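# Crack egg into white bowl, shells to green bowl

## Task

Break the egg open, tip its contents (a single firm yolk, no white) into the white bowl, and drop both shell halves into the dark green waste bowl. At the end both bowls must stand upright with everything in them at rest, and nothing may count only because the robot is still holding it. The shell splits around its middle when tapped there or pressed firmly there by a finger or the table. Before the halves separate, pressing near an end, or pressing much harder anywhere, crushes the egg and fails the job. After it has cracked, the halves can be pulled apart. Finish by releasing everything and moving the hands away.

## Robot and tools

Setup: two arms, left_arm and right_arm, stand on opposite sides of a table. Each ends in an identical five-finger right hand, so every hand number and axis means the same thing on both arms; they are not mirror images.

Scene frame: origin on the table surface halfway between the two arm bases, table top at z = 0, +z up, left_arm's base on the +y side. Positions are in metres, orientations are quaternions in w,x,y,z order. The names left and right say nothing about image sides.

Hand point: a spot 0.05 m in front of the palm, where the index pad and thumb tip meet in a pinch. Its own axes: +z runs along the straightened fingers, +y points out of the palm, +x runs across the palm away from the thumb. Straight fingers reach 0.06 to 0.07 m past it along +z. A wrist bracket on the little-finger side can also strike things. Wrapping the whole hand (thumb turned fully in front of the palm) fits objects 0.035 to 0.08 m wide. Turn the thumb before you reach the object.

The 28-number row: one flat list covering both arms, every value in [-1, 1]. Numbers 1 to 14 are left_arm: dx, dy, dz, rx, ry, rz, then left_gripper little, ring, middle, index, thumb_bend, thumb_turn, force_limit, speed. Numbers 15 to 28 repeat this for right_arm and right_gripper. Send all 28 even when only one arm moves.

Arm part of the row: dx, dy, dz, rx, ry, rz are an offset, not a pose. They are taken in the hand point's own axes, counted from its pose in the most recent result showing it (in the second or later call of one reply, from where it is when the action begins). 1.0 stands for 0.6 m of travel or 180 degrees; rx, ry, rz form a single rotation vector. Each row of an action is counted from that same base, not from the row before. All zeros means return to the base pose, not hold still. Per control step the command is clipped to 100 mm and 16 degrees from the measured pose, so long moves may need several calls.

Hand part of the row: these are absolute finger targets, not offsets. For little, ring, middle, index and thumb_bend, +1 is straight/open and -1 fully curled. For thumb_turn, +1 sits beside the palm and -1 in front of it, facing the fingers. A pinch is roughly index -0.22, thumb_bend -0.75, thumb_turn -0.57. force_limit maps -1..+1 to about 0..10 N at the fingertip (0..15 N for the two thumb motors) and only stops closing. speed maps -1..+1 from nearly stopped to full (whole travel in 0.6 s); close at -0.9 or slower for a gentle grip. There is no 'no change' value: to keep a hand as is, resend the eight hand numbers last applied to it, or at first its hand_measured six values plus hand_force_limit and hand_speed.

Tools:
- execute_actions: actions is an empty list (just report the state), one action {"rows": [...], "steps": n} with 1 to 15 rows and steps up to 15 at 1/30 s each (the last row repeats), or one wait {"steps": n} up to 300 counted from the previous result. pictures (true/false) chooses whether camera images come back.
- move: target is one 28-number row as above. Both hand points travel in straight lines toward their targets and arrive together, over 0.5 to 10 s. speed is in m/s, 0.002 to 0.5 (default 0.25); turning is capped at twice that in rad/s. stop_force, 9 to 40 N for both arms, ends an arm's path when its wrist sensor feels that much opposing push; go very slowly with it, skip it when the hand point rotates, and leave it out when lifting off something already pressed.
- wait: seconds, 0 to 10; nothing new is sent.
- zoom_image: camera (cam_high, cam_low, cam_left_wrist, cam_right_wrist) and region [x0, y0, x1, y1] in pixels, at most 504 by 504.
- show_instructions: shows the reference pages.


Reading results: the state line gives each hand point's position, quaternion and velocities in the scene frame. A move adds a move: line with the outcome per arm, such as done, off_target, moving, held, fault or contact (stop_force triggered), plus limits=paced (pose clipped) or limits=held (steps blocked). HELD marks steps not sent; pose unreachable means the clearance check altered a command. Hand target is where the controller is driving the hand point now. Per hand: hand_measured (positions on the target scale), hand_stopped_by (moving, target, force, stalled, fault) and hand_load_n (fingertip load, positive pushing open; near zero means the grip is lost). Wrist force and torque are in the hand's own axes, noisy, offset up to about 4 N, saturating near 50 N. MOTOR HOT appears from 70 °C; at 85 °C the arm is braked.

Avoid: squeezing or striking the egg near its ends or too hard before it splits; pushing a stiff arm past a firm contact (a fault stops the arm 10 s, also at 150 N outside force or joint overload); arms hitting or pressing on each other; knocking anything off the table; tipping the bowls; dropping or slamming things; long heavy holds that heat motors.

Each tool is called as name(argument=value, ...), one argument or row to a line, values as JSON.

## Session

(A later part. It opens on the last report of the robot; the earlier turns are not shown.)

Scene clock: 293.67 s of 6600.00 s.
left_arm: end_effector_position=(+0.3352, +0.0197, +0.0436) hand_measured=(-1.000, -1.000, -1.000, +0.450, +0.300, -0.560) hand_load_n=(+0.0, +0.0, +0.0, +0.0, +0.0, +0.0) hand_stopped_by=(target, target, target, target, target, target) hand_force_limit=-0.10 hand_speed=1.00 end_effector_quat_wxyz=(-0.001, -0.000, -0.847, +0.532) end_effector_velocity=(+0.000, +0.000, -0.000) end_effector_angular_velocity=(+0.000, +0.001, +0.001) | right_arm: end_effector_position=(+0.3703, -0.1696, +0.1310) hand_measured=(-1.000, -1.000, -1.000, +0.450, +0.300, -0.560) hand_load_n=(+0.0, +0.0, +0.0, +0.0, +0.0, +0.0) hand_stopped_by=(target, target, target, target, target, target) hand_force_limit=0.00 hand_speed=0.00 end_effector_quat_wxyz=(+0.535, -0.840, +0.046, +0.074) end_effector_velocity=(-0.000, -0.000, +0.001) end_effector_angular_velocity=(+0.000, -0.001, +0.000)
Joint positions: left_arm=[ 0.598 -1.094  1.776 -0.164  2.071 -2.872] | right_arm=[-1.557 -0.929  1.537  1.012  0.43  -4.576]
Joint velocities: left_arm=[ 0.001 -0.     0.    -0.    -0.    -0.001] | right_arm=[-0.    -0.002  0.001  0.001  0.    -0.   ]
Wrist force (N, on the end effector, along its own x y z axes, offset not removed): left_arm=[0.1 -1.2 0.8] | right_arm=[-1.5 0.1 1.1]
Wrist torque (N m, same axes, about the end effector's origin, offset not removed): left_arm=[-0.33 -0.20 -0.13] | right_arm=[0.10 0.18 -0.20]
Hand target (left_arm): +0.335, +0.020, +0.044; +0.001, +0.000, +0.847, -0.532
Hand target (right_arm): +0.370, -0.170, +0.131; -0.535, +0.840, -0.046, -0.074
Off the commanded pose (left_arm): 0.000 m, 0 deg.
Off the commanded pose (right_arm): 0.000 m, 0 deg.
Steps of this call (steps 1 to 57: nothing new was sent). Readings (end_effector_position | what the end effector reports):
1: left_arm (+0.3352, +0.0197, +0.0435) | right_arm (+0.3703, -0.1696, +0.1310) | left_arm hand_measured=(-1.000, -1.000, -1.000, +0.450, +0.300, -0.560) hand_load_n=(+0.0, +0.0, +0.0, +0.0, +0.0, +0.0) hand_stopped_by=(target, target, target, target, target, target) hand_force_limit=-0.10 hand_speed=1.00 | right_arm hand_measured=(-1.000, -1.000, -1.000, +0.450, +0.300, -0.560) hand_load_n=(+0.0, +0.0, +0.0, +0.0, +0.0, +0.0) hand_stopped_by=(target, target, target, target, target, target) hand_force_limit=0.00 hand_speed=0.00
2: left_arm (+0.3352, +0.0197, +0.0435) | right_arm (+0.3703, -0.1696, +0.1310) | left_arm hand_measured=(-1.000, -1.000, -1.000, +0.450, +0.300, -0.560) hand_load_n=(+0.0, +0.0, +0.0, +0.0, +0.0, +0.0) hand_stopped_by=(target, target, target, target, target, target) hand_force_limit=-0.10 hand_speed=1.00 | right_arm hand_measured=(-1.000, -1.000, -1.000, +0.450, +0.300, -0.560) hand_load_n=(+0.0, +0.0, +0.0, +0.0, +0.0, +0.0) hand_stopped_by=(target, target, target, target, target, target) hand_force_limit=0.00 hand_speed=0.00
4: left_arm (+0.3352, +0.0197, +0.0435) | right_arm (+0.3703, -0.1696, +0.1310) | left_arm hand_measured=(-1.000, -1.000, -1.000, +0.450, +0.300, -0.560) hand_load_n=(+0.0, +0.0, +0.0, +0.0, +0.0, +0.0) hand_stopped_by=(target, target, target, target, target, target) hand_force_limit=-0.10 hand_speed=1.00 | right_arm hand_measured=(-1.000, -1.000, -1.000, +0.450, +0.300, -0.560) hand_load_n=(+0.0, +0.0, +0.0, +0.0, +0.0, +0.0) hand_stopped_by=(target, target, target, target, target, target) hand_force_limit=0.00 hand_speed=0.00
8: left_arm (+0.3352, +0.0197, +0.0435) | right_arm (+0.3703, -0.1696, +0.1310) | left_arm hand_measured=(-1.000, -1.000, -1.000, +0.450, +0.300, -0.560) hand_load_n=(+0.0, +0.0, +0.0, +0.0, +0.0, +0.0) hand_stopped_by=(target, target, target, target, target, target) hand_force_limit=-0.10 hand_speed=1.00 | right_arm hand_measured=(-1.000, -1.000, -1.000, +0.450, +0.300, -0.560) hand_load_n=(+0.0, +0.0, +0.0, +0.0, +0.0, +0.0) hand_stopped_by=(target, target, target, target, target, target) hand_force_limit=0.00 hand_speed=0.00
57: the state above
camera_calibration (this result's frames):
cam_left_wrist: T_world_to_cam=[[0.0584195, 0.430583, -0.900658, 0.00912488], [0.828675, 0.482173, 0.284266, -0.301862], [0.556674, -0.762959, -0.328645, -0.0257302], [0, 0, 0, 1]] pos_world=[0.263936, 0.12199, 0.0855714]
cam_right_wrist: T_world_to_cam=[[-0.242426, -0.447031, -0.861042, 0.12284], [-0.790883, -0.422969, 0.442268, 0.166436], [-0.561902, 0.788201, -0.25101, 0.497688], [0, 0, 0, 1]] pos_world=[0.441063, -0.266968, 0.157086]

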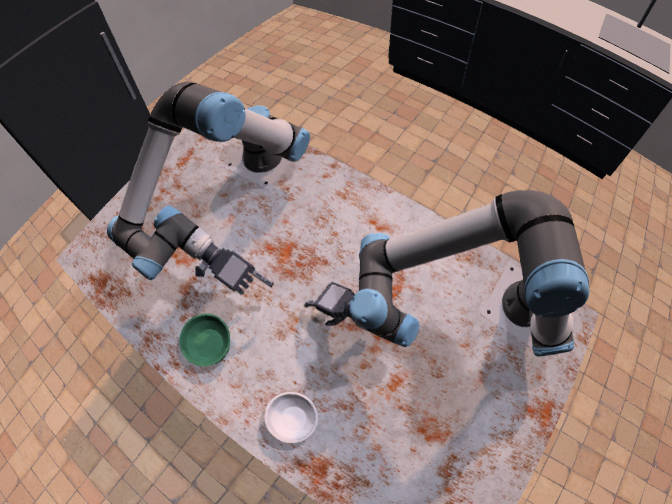

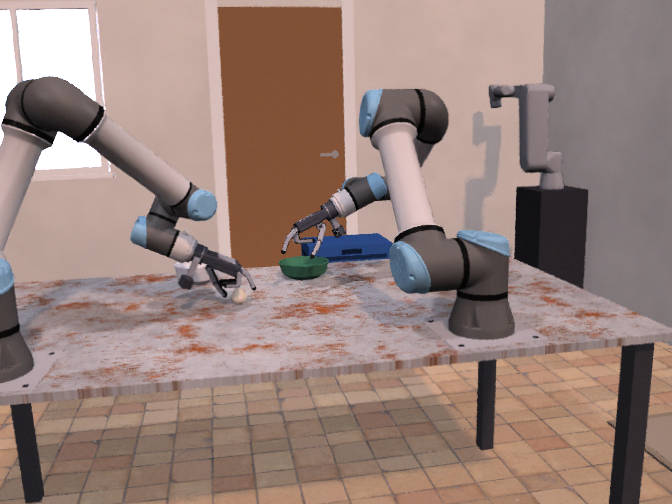

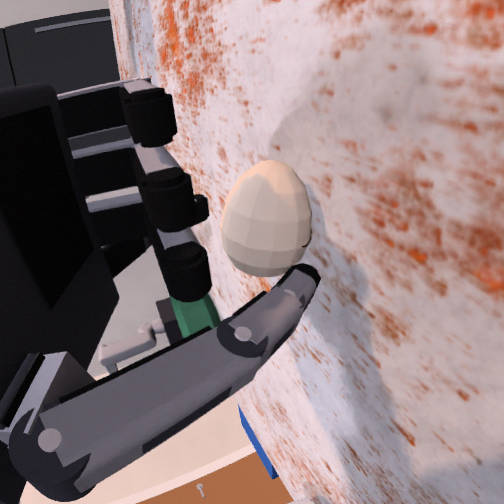

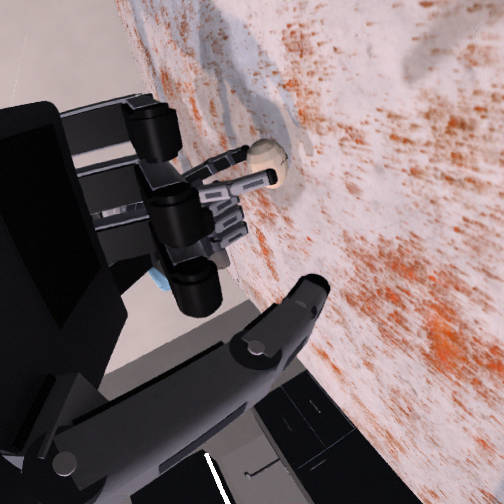

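move(
  target=[0.012,0.0111,0.01775,0,0,0,-1,-1,-1,0.45,0.3,-0.56,-0.1,1.0,0.0067,-0.0442,0.2362,0,0,0,-1,-1,-1,0.45,0.3,-0.56,0.0,0.0],
  speed=0.08,
)

Scene clock: 406.80 s of 6600.00 s.
left_arm: end_effector_position=(+0.3280, +0.0130, +0.0329) hand_measured=(-1.000, -1.000, -1.000, +0.450, +0.300, -0.560) hand_load_n=(+0.0, +0.0, +0.0, +0.0, +0.0, +0.0) hand_stopped_by=(target, target, target, target, target, target) hand_force_limit=-0.10 hand_speed=1.00 end_effector_quat_wxyz=(-0.001, -0.000, -0.847, +0.532) end_effector_velocity=(-0.000, -0.001, +0.000) end_effector_angular_velocity=(-0.001, +0.000, -0.000) | right_arm: end_effector_position=(+0.3681, -0.0301, +0.0951) hand_measured=(-1.000, -1.000, -1.000, +0.450, +0.300, -0.560) hand_load_n=(+0.0, +0.0, +0.0, +0.0, +0.0, +0.0) hand_stopped_by=(target, target, target, target, target, target) hand_force_limit=0.00 hand_speed=0.00 end_effector_quat_wxyz=(+0.535, -0.840, +0.046, +0.073) end_effector_velocity=(-0.000, +0.001, +0.000) end_effector_angular_velocity=(+0.000, -0.001, -0.001)
Joint positions: left_arm=[ 0.577 -1.081  1.788 -0.195  2.053 -2.884] | right_arm=[-1.285 -0.849  1.345  0.582  0.492 -3.973]
Joint velocities: left_arm=[-0.001  0.    -0.001 -0.    -0.    -0.001] | right_arm=[ 0.002 -0.001 -0.    -0.005  0.001  0.006]
Wrist force (N, on the end effector, along its own x y z axes, offset not removed): left_arm=[0.8 0.3 0.9] | right_arm=[-1.8 0.9 1.0]
Wrist torque (N m, same axes, about the end effector's origin, offset not removed): left_arm=[0.07 -0.32 -0.14] | right_arm=[0.24 0.18 -0.17]
Hand target (left_arm): +0.328, +0.013, +0.033; +0.001, +0.000, +0.847, -0.532
Hand target (right_arm): +0.368, -0.030, +0.095; -0.535, +0.840, -0.046, -0.073
Off the commanded pose (left_arm): 0.000 m, 0 deg.
Off the commanded pose (right_arm): 0.000 m, 0 deg.
After step 90, 107.90 s passed at rest.
move: done
camera_calibration (this result's frames):
cam_left_wrist: T_world_to_cam=[[0.0584116, 0.430585, -0.900658, 0.00284303], [0.828679, 0.48217, 0.284259, -0.289663], [0.556668, -0.76296, -0.328653, -0.030358], [0, 0, 0, 1]] pos_world=[0.256771, 0.115281, 0.0749225]
cam_right_wrist: T_world_to_cam=[[-0.242411, -0.446924, -0.861102, 0.153753], [-0.791084, -0.422754, 0.442116, 0.239616], [-0.561626, 0.788377, -0.251074, 0.377421], [0, 0, 0, 1]] pos_world=[0.438797, -0.127536, 0.121219]

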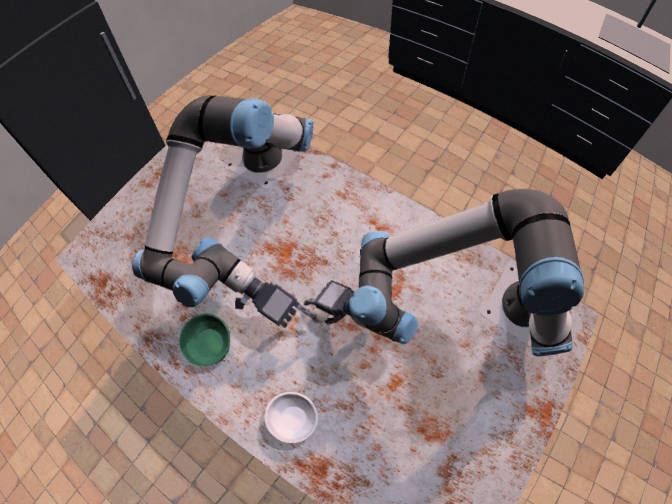

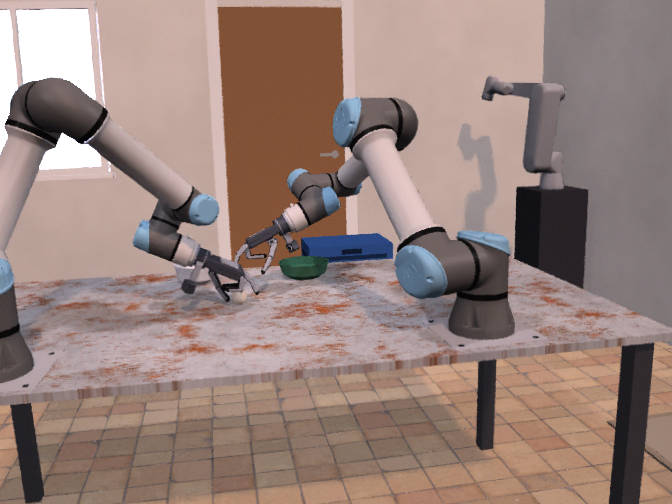

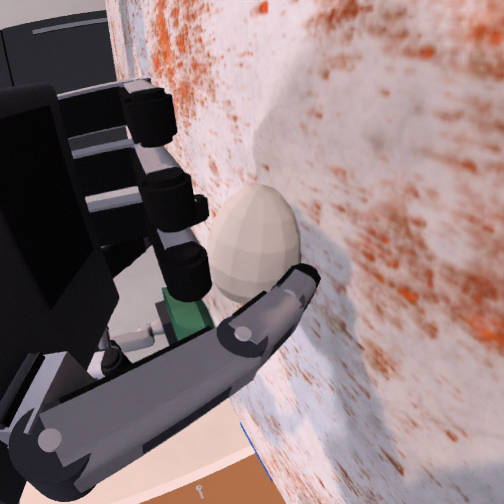

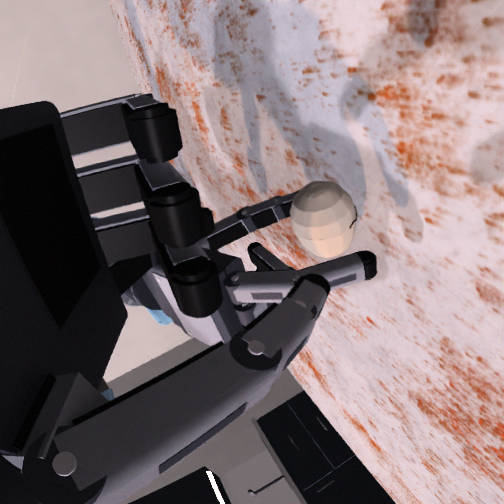

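zoom_image(
  camera="cam_right_wrist",
  region=[270, 160, 390, 280],
)

zoom_image(
  camera="cam_left_wrist",
  region=[180, 150, 340, 310],
)

Region (270, 160, 390, 280) of cam_right_wrist's 504x504 image, scaled by 4.200, with more detail than that image has.

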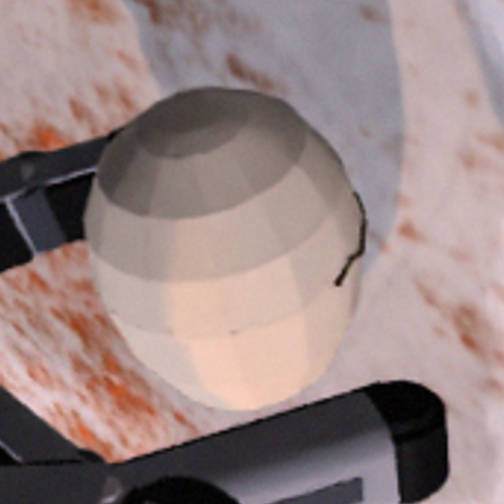

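Region (180, 150, 340, 310) of cam_left_wrist's 504x504 image, scaled by 3.150, with more detail than that image has.

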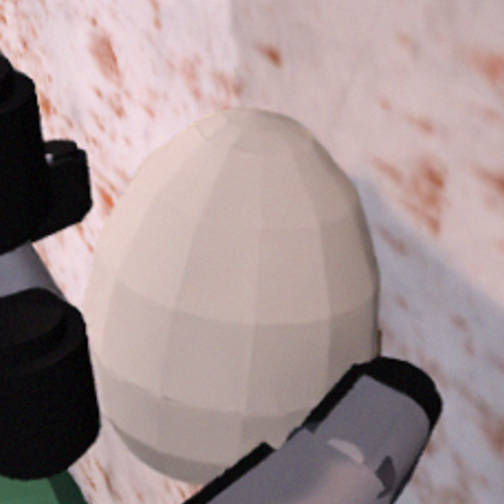

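zoom_image(
  camera="cam_high",
  region=[260, 270, 380, 360],
)

Region (260, 270, 380, 360) of cam_high's 672x504 image, scaled by 4.200, with more detail than that image has; it fills the top 378 rows of this view, and the rest is white.

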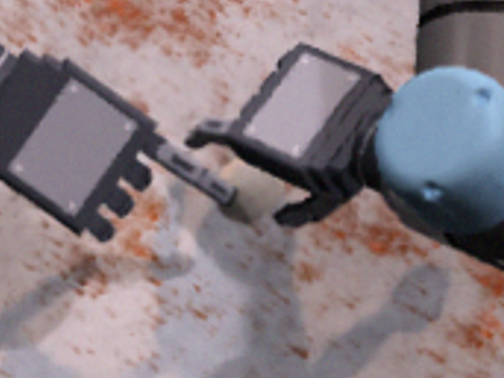

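execute_actions(
  actions=[
    {"rows":[[0.0025,0,0,0,0,0,-1,-1,-1,0.45,0.3,-0.56,-0.1,1.0,0,0,0,0,0,0,-1,-1,-1,0.45,0.3,-0.56,0.0,0.0],[0.0025,0,0,0,0,0,-1,-1,-1,0.45,0.3,-0.56,-0.1,1.0,0,0,0,0,0,0,-1,-1,-1,0.45,0.3,-0.56,0.0,0.0],[0.0025,0,0,0,0,0,-1,-1,-1,0.45,0.3,-0.56,-0.1,1.0,0,0,0,0,0,0,-1,-1,-1,0.45,0.3,-0.56,0.0,0.0],[0.0025,0,0,0,0,0,-1,-1,-1,0.45,0.3,-0.56,-0.1,1.0,0,0,0,0,0,0,-1,-1,-1,0.45,0.3,-0.56,0.0,0.0],[0.0025,0,0,0,0,0,-1,-1,-1,0.45,0.3,-0.56,-0.1,1.0,0,0,0,0,0,0,-1,-1,-1,0.45,0.3,-0.56,0.0,0.0],[0.0025,0,0,0,0,0,-1,-1,-1,-0.2,-0.45,-0.56,-0.15,-0.85,0,0,0,0,0,0,-1,-1,-1,0.45,0.3,-0.56,0.0,0.0]],"steps":15},
  ],
  pictures=false,
)

wait(
  seconds=2,
)

Scene clock: 462.83 s of 6600.00 s.
left_arm: end_effector_position=(+0.3265, +0.0130, +0.0329) hand_measured=(-1.000, -1.000, -1.000, +0.392, +0.264, -0.560) hand_load_n=(+0.0, +0.0, +0.0, +0.0, +0.0, +0.0) hand_stopped_by=(target, target, target, moving, moving, target) hand_force_limit=-0.15 hand_speed=-0.85 end_effector_quat_wxyz=(-0.001, -0.000, -0.847, +0.532) end_effector_velocity=(+0.000, -0.000, +0.000) end_effector_angular_velocity=(-0.001, -0.001, +0.000) | right_arm: end_effector_position=(+0.3681, -0.0300, +0.0951) hand_measured=(-1.000, -1.000, -1.000, +0.450, +0.300, -0.560) hand_load_n=(+0.0, +0.0, +0.0, +0.0, +0.0, +0.0) hand_stopped_by=(target, target, target, target, target, target) hand_force_limit=0.00 hand_speed=0.00 end_effector_quat_wxyz=(+0.535, -0.840, +0.046, +0.073) end_effector_velocity=(+0.000, -0.000, -0.000) end_effector_angular_velocity=(+0.000, -0.000, -0.001)
Joint positions: left_arm=[ 0.574 -1.083  1.792 -0.197  2.05  -2.886] | right_arm=[-1.285 -0.849  1.345  0.582  0.493 -3.973]
Joint velocities: left_arm=[ 0.    -0.     0.    -0.001 -0.     0.   ] | right_arm=[-0.     0.    -0.    -0.001  0.     0.001]
Wrist force (N, on the end effector, along its own x y z axes, offset not removed): left_arm=[0.2 0.3 1.0] | right_arm=[-1.8 0.0 0.4]
Wrist torque (N m, same axes, about the end effector's origin, offset not removed): left_arm=[0.11 -0.42 -0.06] | right_arm=[0.05 0.17 -0.25]
Hand target (left_arm): +0.327, +0.013, +0.033; +0.001, +0.000, +0.847, -0.532
Hand target (right_arm): +0.368, -0.030, +0.095; -0.535, +0.840, -0.046, -0.073
Off the commanded pose (left_arm): 0.000 m, 0 deg.
Off the commanded pose (right_arm): 0.000 m, 0 deg.
Steps of this call (steps 1 to 90: nothing new was sent; then 52.53 s passed at rest; steps 91 to 105: all 15 steps of this action). Readings (end_effector_position | what the end effector reports):
91: left_arm (+0.3280, +0.0130, +0.0329) | right_arm (+0.3681, -0.0300, +0.0951) | left_arm hand_measured=(-1.000, -1.000, -1.000, +0.450, +0.300, -0.560) hand_load_n=(+0.0, +0.0, +0.0, +0.0, +0.0, +0.0) hand_stopped_by=(target, target, target, target, target, target) hand_force_limit=-0.10 hand_speed=1.00 | right_arm hand_measured=(-1.000, -1.000, -1.000, +0.450, +0.300, -0.560) hand_load_n=(+0.0, +0.0, +0.0, +0.0, +0.0, +0.0) hand_stopped_by=(target, target, target, target, target, target) hand_force_limit=0.00 hand_speed=0.00
92: left_arm (+0.3277, +0.0130, +0.0328) | right_arm (+0.3681, -0.0300, +0.0951) | left_arm hand_measured=(-1.000, -1.000, -1.000, +0.450, +0.300, -0.560) hand_load_n=(+0.0, +0.0, +0.0, +0.0, +0.0, +0.0) hand_stopped_by=(target, target, target, target, target, target) hand_force_limit=-0.10 hand_speed=1.00 | right_arm hand_measured=(-1.000, -1.000, -1.000, +0.450, +0.300, -0.560) hand_load_n=(+0.0, +0.0, +0.0, +0.0, +0.0, +0.0) hand_stopped_by=(target, target, target, target, target, target) hand_force_limit=0.00 hand_speed=0.00
94: left_arm (+0.3271, +0.0130, +0.0327) | right_arm (+0.3681, -0.0300, +0.0951) | left_arm hand_measured=(-1.000, -1.000, -1.000, +0.450, +0.300, -0.560) hand_load_n=(+0.0, +0.0, +0.0, +0.0, +0.0, +0.0) hand_stopped_by=(target, target, target, target, target, target) hand_force_limit=-0.10 hand_speed=1.00 | right_arm hand_measured=(-1.000, -1.000, -1.000, +0.450, +0.300, -0.560) hand_load_n=(+0.0, +0.0, +0.0, +0.0, +0.0, +0.0) hand_stopped_by=(target, target, target, target, target, target) hand_force_limit=0.00 hand_speed=0.00
98: left_arm (+0.3266, +0.0130, +0.0328) | right_arm (+0.3681, -0.0300, +0.0951) | left_arm hand_measured=(-1.000, -1.000, -1.000, +0.450, +0.300, -0.560) hand_load_n=(+0.0, +0.0, +0.0, +0.0, +0.0, +0.0) hand_stopped_by=(target, target, target, moving, moving, target) hand_force_limit=-0.15 hand_speed=-0.85 | right_arm hand_measured=(-1.000, -1.000, -1.000, +0.450, +0.300, -0.560) hand_load_n=(+0.0, +0.0, +0.0, +0.0, +0.0, +0.0) hand_stopped_by=(target, target, target, target, target, target) hand_force_limit=0.00 hand_speed=0.00
105: the state above

Scene clock: 464.83 s of 6600.00 s.
left_arm: end_effector_position=(+0.3265, +0.0130, +0.0329) hand_measured=(-1.000, -1.000, -1.000, +0.144, +0.100, -0.560) hand_load_n=(+0.0, +0.0, +0.0, +6.5, +6.0, -0.5) hand_stopped_by=(target, target, target, force, force, target) hand_force_limit=-0.15 hand_speed=-0.85 end_effector_quat_wxyz=(-0.001, -0.000, -0.847, +0.532) end_effector_velocity=(+0.001, +0.001, -0.000) end_effector_angular_velocity=(-0.000, -0.001, +0.001) | right_arm: end_effector_position=(+0.3681, -0.0301, +0.0951) hand_measured=(-1.000, -1.000, -1.000, +0.450, +0.300, -0.560) hand_load_n=(+0.0, +0.0, +0.0, +0.0, +0.0, +0.0) hand_stopped_by=(target, target, target, target, target, target) hand_force_limit=0.00 hand_speed=0.00 end_effector_quat_wxyz=(+0.535, -0.840, +0.046, +0.073) end_effector_velocity=(+0.000, +0.000, -0.001) end_effector_angular_velocity=(+0.000, +0.000, +0.000)
Joint positions: left_arm=[ 0.574 -1.083  1.792 -0.197  2.05  -2.886] | right_arm=[-1.285 -0.849  1.345  0.582  0.492 -3.973]
Joint velocities: left_arm=[ 0.002  0.     0.    -0.001  0.     0.   ] | right_arm=[-0.     0.001 -0.    -0.001 -0.     0.   ]
Wrist force (N, on the end effector, along its own x y z axes, offset not removed): left_arm=[-1.5 -2.0 1.7] | right_arm=[-2.6 -0.1 0.9]
Wrist torque (N m, same axes, about the end effector's origin, offset not removed): left_arm=[-0.42 -0.05 -0.27] | right_arm=[0.03 0.28 -0.32]
Hand target (left_arm): +0.327, +0.013, +0.033; +0.001, +0.000, +0.847, -0.532
Hand target (right_arm): +0.368, -0.030, +0.095; -0.535, +0.840, -0.046, -0.073
Off the commanded pose (left_arm): 0.000 m, 0 deg.
Off the commanded pose (right_arm): 0.000 m, 0 deg.
Steps of this call (steps 1 to 60: nothing new was sent). Readings (end_effector_position | what the end effector reports):
1: left_arm (+0.3265, +0.0130, +0.0329) | right_arm (+0.3681, -0.0300, +0.0951) | left_arm hand_measured=(-1.000, -1.000, -1.000, +0.384, +0.258, -0.560) hand_load_n=(+0.0, +0.0, +0.0, +0.0, +0.0, +0.0) hand_stopped_by=(target, target, target, moving, moving, target) hand_force_limit=-0.15 hand_speed=-0.85 | right_arm hand_measured=(-1.000, -1.000, -1.000, +0.450, +0.300, -0.560) hand_load_n=(+0.0, +0.0, +0.0, +0.0, +0.0, +0.0) hand_stopped_by=(target, target, target, target, target, target) hand_force_limit=0.00 hand_speed=0.00
2: left_arm (+0.3265, +0.0130, +0.0329) | right_arm (+0.3681, -0.0301, +0.0951) | left_arm hand_measured=(-1.000, -1.000, -1.000, +0.376, +0.254, -0.560) hand_load_n=(+0.0, +0.0, +0.0, +0.0, +0.0, +0.0) hand_stopped_by=(target, target, target, moving, moving, target) hand_force_limit=-0.15 hand_speed=-0.85 | right_arm hand_measured=(-1.000, -1.000, -1.000, +0.450, +0.300, -0.560) hand_load_n=(+0.0, +0.0, +0.0, +0.0, +0.0, +0.0) hand_stopped_by=(target, target, target, target, target, target) hand_force_limit=0.00 hand_speed=0.00
4: left_arm (+0.3265, +0.0130, +0.0329) | right_arm (+0.3681, -0.0301, +0.0951) | left_arm hand_measured=(-1.000, -1.000, -1.000, +0.360, +0.242, -0.560) hand_load_n=(+0.0, +0.0, +0.0, +0.0, +0.0, +0.0) hand_stopped_by=(target, target, target, moving, moving, target) hand_force_limit=-0.15 hand_speed=-0.85 | right_arm hand_measured=(-1.000, -1.000, -1.000, +0.450, +0.300, -0.560) hand_load_n=(+0.0, +0.0, +0.0, +0.0, +0.0, +0.0) hand_stopped_by=(target, target, target, target, target, target) hand_force_limit=0.00 hand_speed=0.00
8: left_arm (+0.3265, +0.0130, +0.0329) | right_arm (+0.3681, -0.0301, +0.0951) | left_arm hand_measured=(-1.000, -1.000, -1.000, +0.326, +0.222, -0.560) hand_load_n=(+0.0, +0.0, +0.0, +0.0, +0.0, +0.0) hand_stopped_by=(target, target, target, moving, moving, target) hand_force_limit=-0.15 hand_speed=-0.85 | right_arm hand_measured=(-1.000, -1.000, -1.000, +0.450, +0.300, -0.560) hand_load_n=(+0.0, +0.0, +0.0, +0.0, +0.0, +0.0) hand_stopped_by=(target, target, target, target, target, target) hand_force_limit=0.00 hand_speed=0.00
60: the state above
camera_calibration (this result's frames):
cam_left_wrist: T_world_to_cam=[[0.0584222, 0.430567, -0.900666, 0.00293279], [0.828676, 0.482175, 0.284259, -0.288417], [0.556671, -0.762967, -0.328631, -0.0295305], [0, 0, 0, 1]] pos_world=[0.255272, 0.115274, 0.0749218]
cam_right_wrist: T_world_to_cam=[[-0.242412, -0.446924, -0.861101, 0.153753], [-0.791083, -0.422754, 0.442116, 0.239615], [-0.561626, 0.788377, -0.251074, 0.377421], [0, 0, 0, 1]] pos_world=[0.438797, -0.127536, 0.121219]

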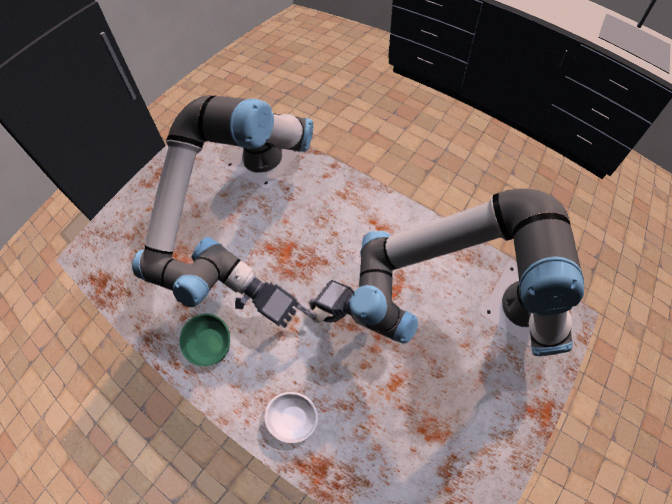

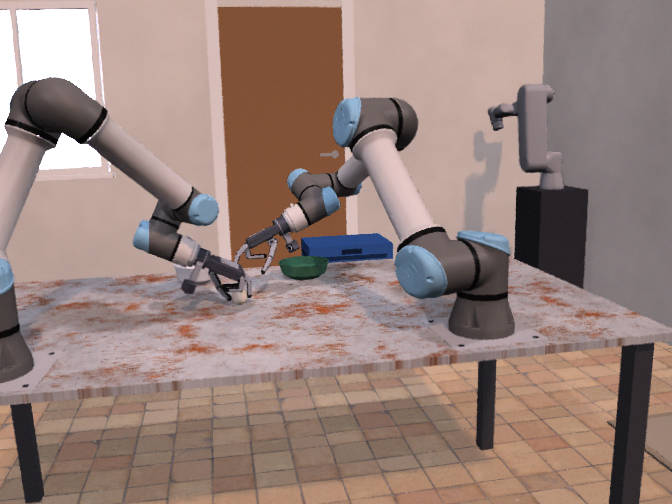

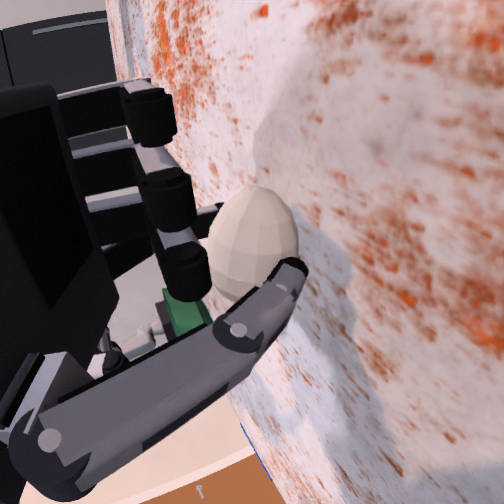

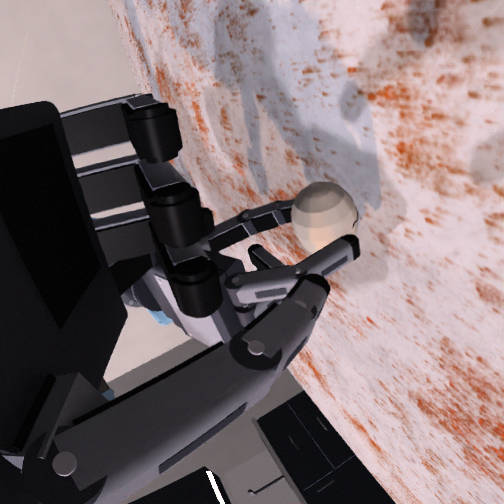

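Gripped: index 0.144, bend 0.100. Check details.

zoom_image(
  camera="cam_right_wrist",
  region=[270, 160, 390, 280],
)

zoom_image(
  camera="cam_left_wrist",
  region=[180, 150, 340, 310],
)

Region (270, 160, 390, 280) of cam_right_wrist's 504x504 image, scaled by 4.200, with more detail than that image has.

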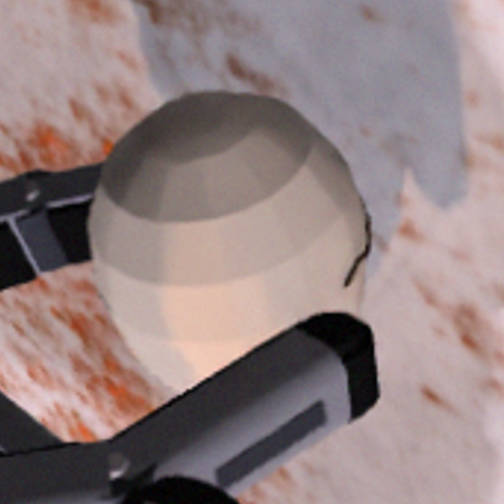

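Region (180, 150, 340, 310) of cam_left_wrist's 504x504 image, scaled by 3.150, with more detail than that image has.

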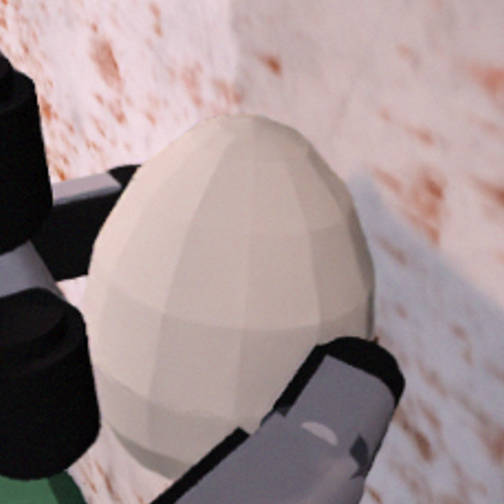

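execute_actions(
  actions=[
    {"rows":[[0,0,0,0,0,0,-1,-1,-1,0.3,0.22,-0.56,-0.15,-0.3,0,0,0,0,0,0,-1,-1,-1,0.45,0.3,-0.56,0.0,0.0],[0,0,0,0,0,0,-1,-1,-1,0.3,0.22,-0.56,-0.15,-0.3,0,0,0,0,0,0,-1,-1,-1,0.45,0.3,-0.56,0.0,0.0],[0,0,0,0,0,0,-1,-1,-1,0.3,0.22,-0.56,-0.15,-0.3,0,0,0,0,0,0,-1,-1,-1,0.45,0.3,-0.56,0.0,0.0],[0,0,0,0,0,0,-1,-1,-1,0.3,0.22,-0.56,-0.15,-0.3,0,0,0,0,0,0,-1,-1,-1,0.45,0.3,-0.56,0.0,0.0],[0,0,0,0,0,0,-1,-1,-1,0.3,0.22,-0.56,-0.15,-0.3,0,0,0,0,0,0,-1,-1,-1,0.45,0.3,-0.56,0.0,0.0],[0.002,0,0,0,0,0,-1,-1,-1,0.3,0.22,-0.56,-0.15,-0.3,0,0,0,0,0,0,-1,-1,-1,0.45,0.3,-0.56,0.0,0.0],[0.004,0,0,0,0,0,-1,-1,-1,0.3,0.22,-0.56,-0.15,-0.3,0,0,0,0,0,0,-1,-1,-1,0.45,0.3,-0.56,0.0,0.0],[0.005,0,0,0,0,0,-1,-1,-1,0.3,0.22,-0.56,-0.15,-0.3,0,0,0,0,0,0,-1,-1,-1,0.45,0.3,-0.56,0.0,0.0]],"steps":15},
  ],
  pictures=false,
)

move(
  target=[0.0,0,0,0,0,0,-1,-1,-1,-0.2,-0.45,-0.56,-0.15,-0.85,-0.018,0.0,0.035,0,0,0,-1,-1,-1,0.45,0.3,-0.56,0.0,0.0],
  speed=0.03,
)

Scene clock: 508.97 s of 6600.00 s.
left_arm: end_effector_position=(+0.3237, +0.0130, +0.0329) hand_measured=(-1.000, -1.000, -1.000, +0.300, +0.220, -0.560) hand_load_n=(+0.0, +0.0, +0.0, +0.0, +0.0, +0.0) hand_stopped_by=(target, target, target, target, target, target) hand_force_limit=-0.15 hand_speed=-0.30 end_effector_quat_wxyz=(-0.001, -0.000, -0.847, +0.532) end_effector_velocity=(-0.001, +0.000, +0.000) end_effector_angular_velocity=(+0.001, -0.001, +0.001) | right_arm: end_effector_position=(+0.3681, -0.0301, +0.0951) hand_measured=(-1.000, -1.000, -1.000, +0.450, +0.300, -0.560) hand_load_n=(+0.0, +0.0, +0.0, +0.0, +0.0, +0.0) hand_stopped_by=(target, target, target, target, target, target) hand_force_limit=0.00 hand_speed=0.00 end_effector_quat_wxyz=(+0.535, -0.840, +0.046, +0.073) end_effector_velocity=(-0.001, -0.000, -0.000) end_effector_angular_velocity=(-0.000, +0.001, +0.000)
Joint positions: left_arm=[ 0.568 -1.087  1.799 -0.201  2.045 -2.889] | right_arm=[-1.285 -0.849  1.345  0.582  0.492 -3.973]
Joint velocities: left_arm=[-0.003 -0.003  0.005 -0.002 -0.003 -0.001] | right_arm=[ 0.    -0.     0.002 -0.    -0.    -0.   ]
Wrist force (N, on the end effector, along its own x y z axes, offset not removed): left_arm=[-0.5 -0.6 1.3] | right_arm=[-2.2 1.6 0.7]
Wrist torque (N m, same axes, about the end effector's origin, offset not removed): left_arm=[-0.14 -0.20 -0.12] | right_arm=[0.40 0.24 -0.20]
Hand target (left_arm): +0.324, +0.013, +0.033; +0.001, +0.000, +0.847, -0.532
Hand target (right_arm): +0.368, -0.030, +0.095; -0.535, +0.840, -0.046, -0.073
Off the commanded pose (left_arm): 0.000 m, 0 deg.
Off the commanded pose (right_arm): 0.000 m, 0 deg.
Steps of this call (steps 1 to 90: nothing new was sent; then 40.63 s passed at rest; steps 91 to 105: all 15 steps of this action). Readings (end_effector_position | what the end effector reports):
91: left_arm (+0.3265, +0.0130, +0.0329) | right_arm (+0.3681, -0.0301, +0.0951) | left_arm hand_measured=(-1.000, -1.000, -1.000, +0.144, +0.100, -0.560) hand_load_n=(+0.0, +0.0, +0.0, +6.5, +6.0, -0.5) hand_stopped_by=(target, target, target, moving, moving, target) hand_force_limit=-0.15 hand_speed=-0.30 | right_arm hand_measured=(-1.000, -1.000, -1.000, +0.450, +0.300, -0.560) hand_load_n=(+0.0, +0.0, +0.0, +0.0, +0.0, +0.0) hand_stopped_by=(target, target, target, target, target, target) hand_force_limit=0.00 hand_speed=0.00
92: left_arm (+0.3265, +0.0130, +0.0329) | right_arm (+0.3681, -0.0301, +0.0951) | left_arm hand_measured=(-1.000, -1.000, -1.000, +0.144, +0.100, -0.560) hand_load_n=(+0.0, +0.0, +0.0, +6.5, +6.0, -0.5) hand_stopped_by=(target, target, target, moving, moving, target) hand_force_limit=-0.15 hand_speed=-0.30 | right_arm hand_measured=(-1.000, -1.000, -1.000, +0.450, +0.300, -0.560) hand_load_n=(+0.0, +0.0, +0.0, +0.0, +0.0, +0.0) hand_stopped_by=(target, target, target, target, target, target) hand_force_limit=0.00 hand_speed=0.00
94: left_arm (+0.3265, +0.0130, +0.0329) | right_arm (+0.3681, -0.0301, +0.0951) | left_arm hand_measured=(-1.000, -1.000, -1.000, +0.180, +0.120, -0.560) hand_load_n=(+0.0, +0.0, +0.0, +0.0, +0.0, +0.0) hand_stopped_by=(target, target, target, moving, moving, target) hand_force_limit=-0.15 hand_speed=-0.30 | right_arm hand_measured=(-1.000, -1.000, -1.000, +0.450, +0.300, -0.560) hand_load_n=(+0.0, +0.0, +0.0, +0.0, +0.0, +0.0) hand_stopped_by=(target, target, target, target, target, target) hand_force_limit=0.00 hand_speed=0.00
98: left_arm (+0.3258, +0.0131, +0.0328) | right_arm (+0.3681, -0.0301, +0.0951) | left_arm hand_measured=(-1.000, -1.000, -1.000, +0.300, +0.218, -0.560) hand_load_n=(+0.0, +0.0, +0.0, +0.0, +0.0, +0.0) hand_stopped_by=(target, target, target, moving, moving, target) hand_force_limit=-0.15 hand_speed=-0.30 | right_arm hand_measured=(-1.000, -1.000, -1.000, +0.450, +0.300, -0.560) hand_load_n=(+0.0, +0.0, +0.0, +0.0, +0.0, +0.0) hand_stopped_by=(target, target, target, target, target, target) hand_force_limit=0.00 hand_speed=0.00
105: the state above

Scene clock: 510.30 s of 6600.00 s.
left_arm: end_effector_position=(+0.3235, +0.0130, +0.0329) hand_measured=(-1.000, -1.000, -1.000, +0.136, +0.098, -0.560) hand_load_n=(+0.0, +0.0, +0.0, +6.5, +6.0, -0.5) hand_stopped_by=(target, target, target, force, force, target) hand_force_limit=-0.15 hand_speed=-0.85 end_effector_quat_wxyz=(-0.001, -0.000, -0.847, +0.532) end_effector_velocity=(+0.000, +0.000, -0.000) end_effector_angular_velocity=(-0.001, -0.000, +0.000) | right_arm: end_effector_position=(+0.3560, -0.0112, +0.0883) hand_measured=(-1.000, -1.000, -1.000, +0.450, +0.300, -0.560) hand_load_n=(+0.0, +0.0, +0.0, +0.0, +0.0, +0.0) hand_stopped_by=(target, target, target, target, target, target) hand_force_limit=0.00 hand_speed=0.00 end_effector_quat_wxyz=(+0.535, -0.840, +0.046, +0.073) end_effector_velocity=(-0.001, +0.001, -0.001) end_effector_angular_velocity=(-0.000, +0.001, -0.000)
Joint positions: left_arm=[ 0.568 -1.088  1.799 -0.201  2.045 -2.889] | right_arm=[-1.244 -0.853  1.356  0.51   0.513 -3.9  ]
Joint velocities: left_arm=[ 0.    -0.     0.001 -0.002  0.    -0.   ] | right_arm=[ 0.002  0.001  0.001 -0.004  0.001  0.004]
Wrist force (N, on the end effector, along its own x y z axes, offset not removed): left_arm=[0.1 0.5 1.9] | right_arm=[-1.6 0.3 0.9]
Wrist torque (N m, same axes, about the end effector's origin, offset not removed): left_arm=[-0.14 -0.26 0.03] | right_arm=[0.09 0.09 -0.19]
Hand target (left_arm): +0.324, +0.013, +0.033; +0.001, +0.000, +0.847, -0.532
Hand target (right_arm): +0.356, -0.011, +0.088; -0.535, +0.840, -0.046, -0.073
Off the commanded pose (left_arm): 0.000 m, 0 deg.
Off the commanded pose (right_arm): 0.000 m, 0 deg.
move: done
camera_calibration (this result's frames):
cam_left_wrist: T_world_to_cam=[[0.0584175, 0.430573, -0.900663, 0.00310106], [0.82868, 0.48217, 0.284256, -0.28593], [0.556666, -0.762967, -0.32864, -0.027868], [0, 0, 0, 1]] pos_world=[0.252276, 0.115269, 0.0749117]
cam_right_wrist: T_world_to_cam=[[-0.242403, -0.446919, -0.861107, 0.153373], [-0.791087, -0.422757, 0.442105, 0.241051], [-0.561624, 0.788378, -0.251074, 0.353973], [0, 0, 0, 1]] pos_world=[0.42667, -0.108614, 0.114374]

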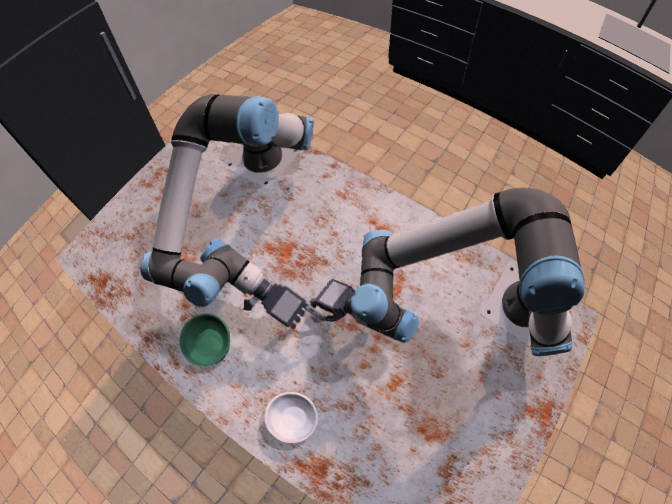

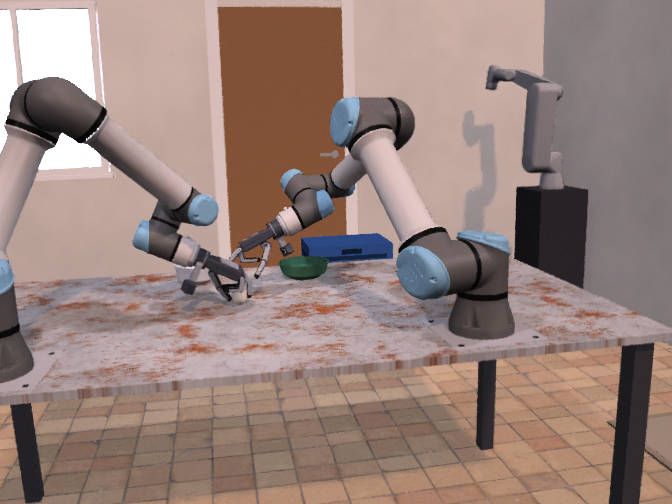

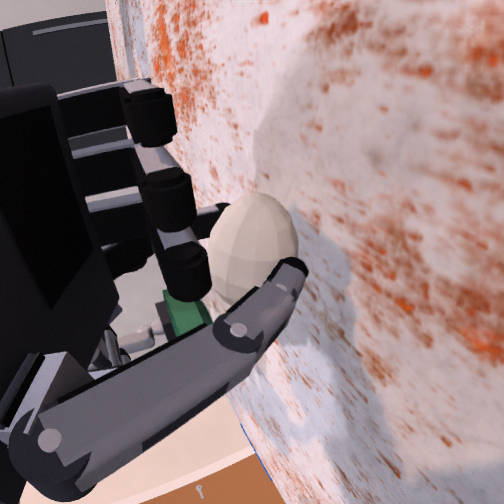

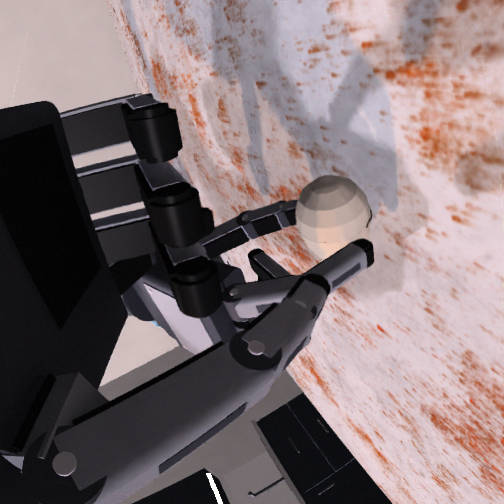

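execute_actions(
  actions=[],
)

Scene clock: 523.97 s of 6600.00 s.
left_arm: end_effector_position=(+0.3235, +0.0130, +0.0329) hand_measured=(-1.000, -1.000, -1.000, +0.136, +0.098, -0.560) hand_load_n=(+0.0, +0.0, +0.0, +6.5, +6.0, -0.5) hand_stopped_by=(target, target, target, force, force, target) hand_force_limit=-0.15 hand_speed=-0.85 end_effector_quat_wxyz=(-0.001, -0.000, -0.847, +0.532) end_effector_velocity=(+0.001, -0.000, +0.001) end_effector_angular_velocity=(-0.003, -0.001, +0.002) | right_arm: end_effector_position=(+0.3559, -0.0111, +0.0882) hand_measured=(-1.000, -1.000, -1.000, +0.450, +0.300, -0.560) hand_load_n=(+0.0, +0.0, +0.0, +0.0, +0.0, +0.0) hand_stopped_by=(target, target, target, target, target, target) hand_force_limit=0.00 hand_speed=0.00 end_effector_quat_wxyz=(+0.535, -0.840, +0.046, +0.073) end_effector_velocity=(-0.000, -0.000, -0.000) end_effector_angular_velocity=(-0.000, +0.002, -0.001)
Joint positions: left_arm=[ 0.568 -1.088  1.799 -0.201  2.045 -2.889] | right_arm=[-1.244 -0.853  1.356  0.51   0.513 -3.9  ]
Joint velocities: left_arm=[ 0.002  0.    -0.001 -0.002  0.    -0.   ] | right_arm=[-0.    -0.     0.001 -0.     0.     0.002]
Wrist force (N, on the end effector, along its own x y z axes, offset not removed): left_arm=[-0.2 1.4 1.5] | right_arm=[-2.2 0.9 1.0]
Wrist torque (N m, same axes, about the end effector's origin, offset not removed): left_arm=[0.00 -0.39 -0.03] | right_arm=[0.23 0.19 -0.26]
Hand target (left_arm): +0.324, +0.013, +0.033; +0.001, +0.000, +0.847, -0.532
Hand target (right_arm): +0.356, -0.011, +0.088; -0.535, +0.840, -0.046, -0.073
Off the commanded pose (left_arm): 0.000 m, 0 deg.
Off the commanded pose (right_arm): 0.000 m, 0 deg.
Steps of this call (steps 1 to 90: nothing new was sent; then 10.67 s passed at rest). Readings (end_effector_position | what the end effector reports):
1: left_arm (+0.3235, +0.0130, +0.0329) | right_arm (+0.3560, -0.0112, +0.0883) | left_arm hand_measured=(-1.000, -1.000, -1.000, +0.136, +0.098, -0.560) hand_load_n=(+0.0, +0.0, +0.0, +6.5, +6.0, -0.5) hand_stopped_by=(target, target, target, force, force, target) hand_force_limit=-0.15 hand_speed=-0.85 | right_arm hand_measured=(-1.000, -1.000, -1.000, +0.450, +0.300, -0.560) hand_load_n=(+0.0, +0.0, +0.0, +0.0, +0.0, +0.0) hand_stopped_by=(target, target, target, target, target, target) hand_force_limit=0.00 hand_speed=0.00
2: left_arm (+0.3235, +0.0130, +0.0329) | right_arm (+0.3560, -0.0111, +0.0883) | left_arm hand_measured=(-1.000, -1.000, -1.000, +0.136, +0.098, -0.560) hand_load_n=(+0.0, +0.0, +0.0, +6.5, +6.0, -0.5) hand_stopped_by=(target, target, target, force, force, target) hand_force_limit=-0.15 hand_speed=-0.85 | right_arm hand_measured=(-1.000, -1.000, -1.000, +0.450, +0.300, -0.560) hand_load_n=(+0.0, +0.0, +0.0, +0.0, +0.0, +0.0) hand_stopped_by=(target, target, target, target, target, target) hand_force_limit=0.00 hand_speed=0.00
4: left_arm (+0.3235, +0.0130, +0.0329) | right_arm (+0.3559, -0.0111, +0.0882) | left_arm hand_measured=(-1.000, -1.000, -1.000, +0.136, +0.098, -0.560) hand_load_n=(+0.0, +0.0, +0.0, +6.5, +6.0, -0.5) hand_stopped_by=(target, target, target, force, force, target) hand_force_limit=-0.15 hand_speed=-0.85 | right_arm hand_measured=(-1.000, -1.000, -1.000, +0.450, +0.300, -0.560) hand_load_n=(+0.0, +0.0, +0.0, +0.0, +0.0, +0.0) hand_stopped_by=(target, target, target, target, target, target) hand_force_limit=0.00 hand_speed=0.00
8: left_arm (+0.3235, +0.0130, +0.0329) | right_arm (+0.3559, -0.0111, +0.0882) | left_arm hand_measured=(-1.000, -1.000, -1.000, +0.136, +0.098, -0.560) hand_load_n=(+0.0, +0.0, +0.0, +6.5, +6.0, -0.5) hand_stopped_by=(target, target, target, force, force, target) hand_force_limit=-0.15 hand_speed=-0.85 | right_arm hand_measured=(-1.000, -1.000, -1.000, +0.450, +0.300, -0.560) hand_load_n=(+0.0, +0.0, +0.0, +0.0, +0.0, +0.0) hand_stopped_by=(target, target, target, target, target, target) hand_force_limit=0.00 hand_speed=0.00
90: the state above
camera_calibration (this result's frames):
cam_left_wrist: T_world_to_cam=[[0.0584172, 0.430573, -0.900663, 0.003101], [0.82868, 0.48217, 0.284256, -0.28593], [0.556666, -0.762967, -0.328641, -0.027868], [0, 0, 0, 1]] pos_world=[0.252276, 0.115269, 0.0749116]
cam_right_wrist: T_world_to_cam=[[-0.242411, -0.4469, -0.861114, 0.153374], [-0.791106, -0.422734, 0.442094, 0.241066], [-0.561594, 0.788401, -0.25107, 0.353863], [0, 0, 0, 1]] pos_world=[0.426616, -0.108536, 0.114343]

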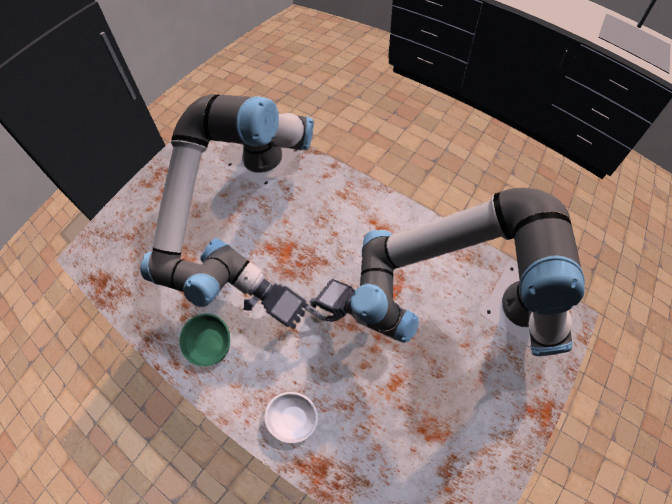

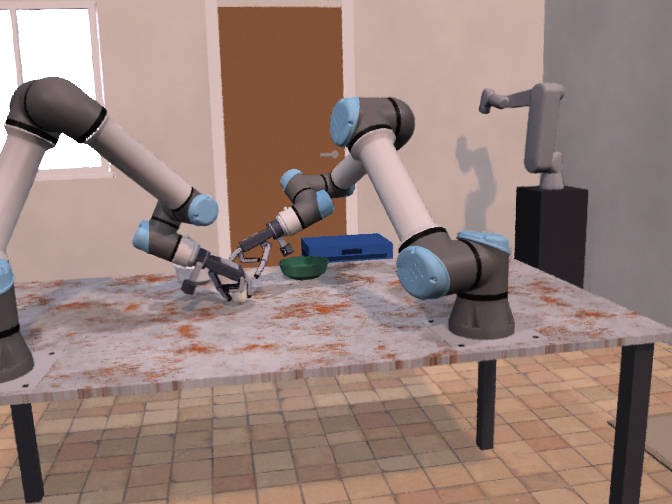

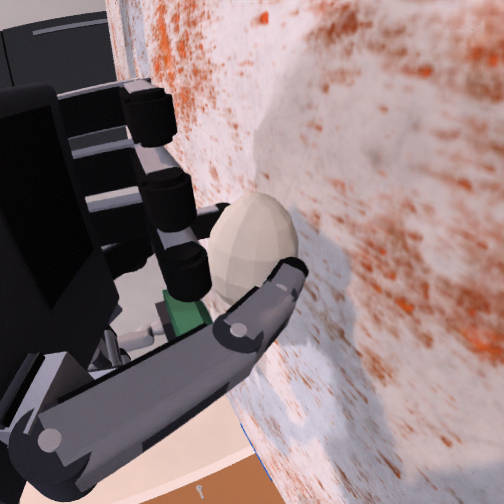

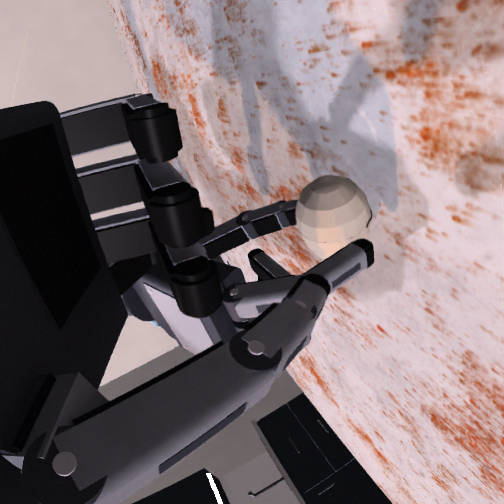

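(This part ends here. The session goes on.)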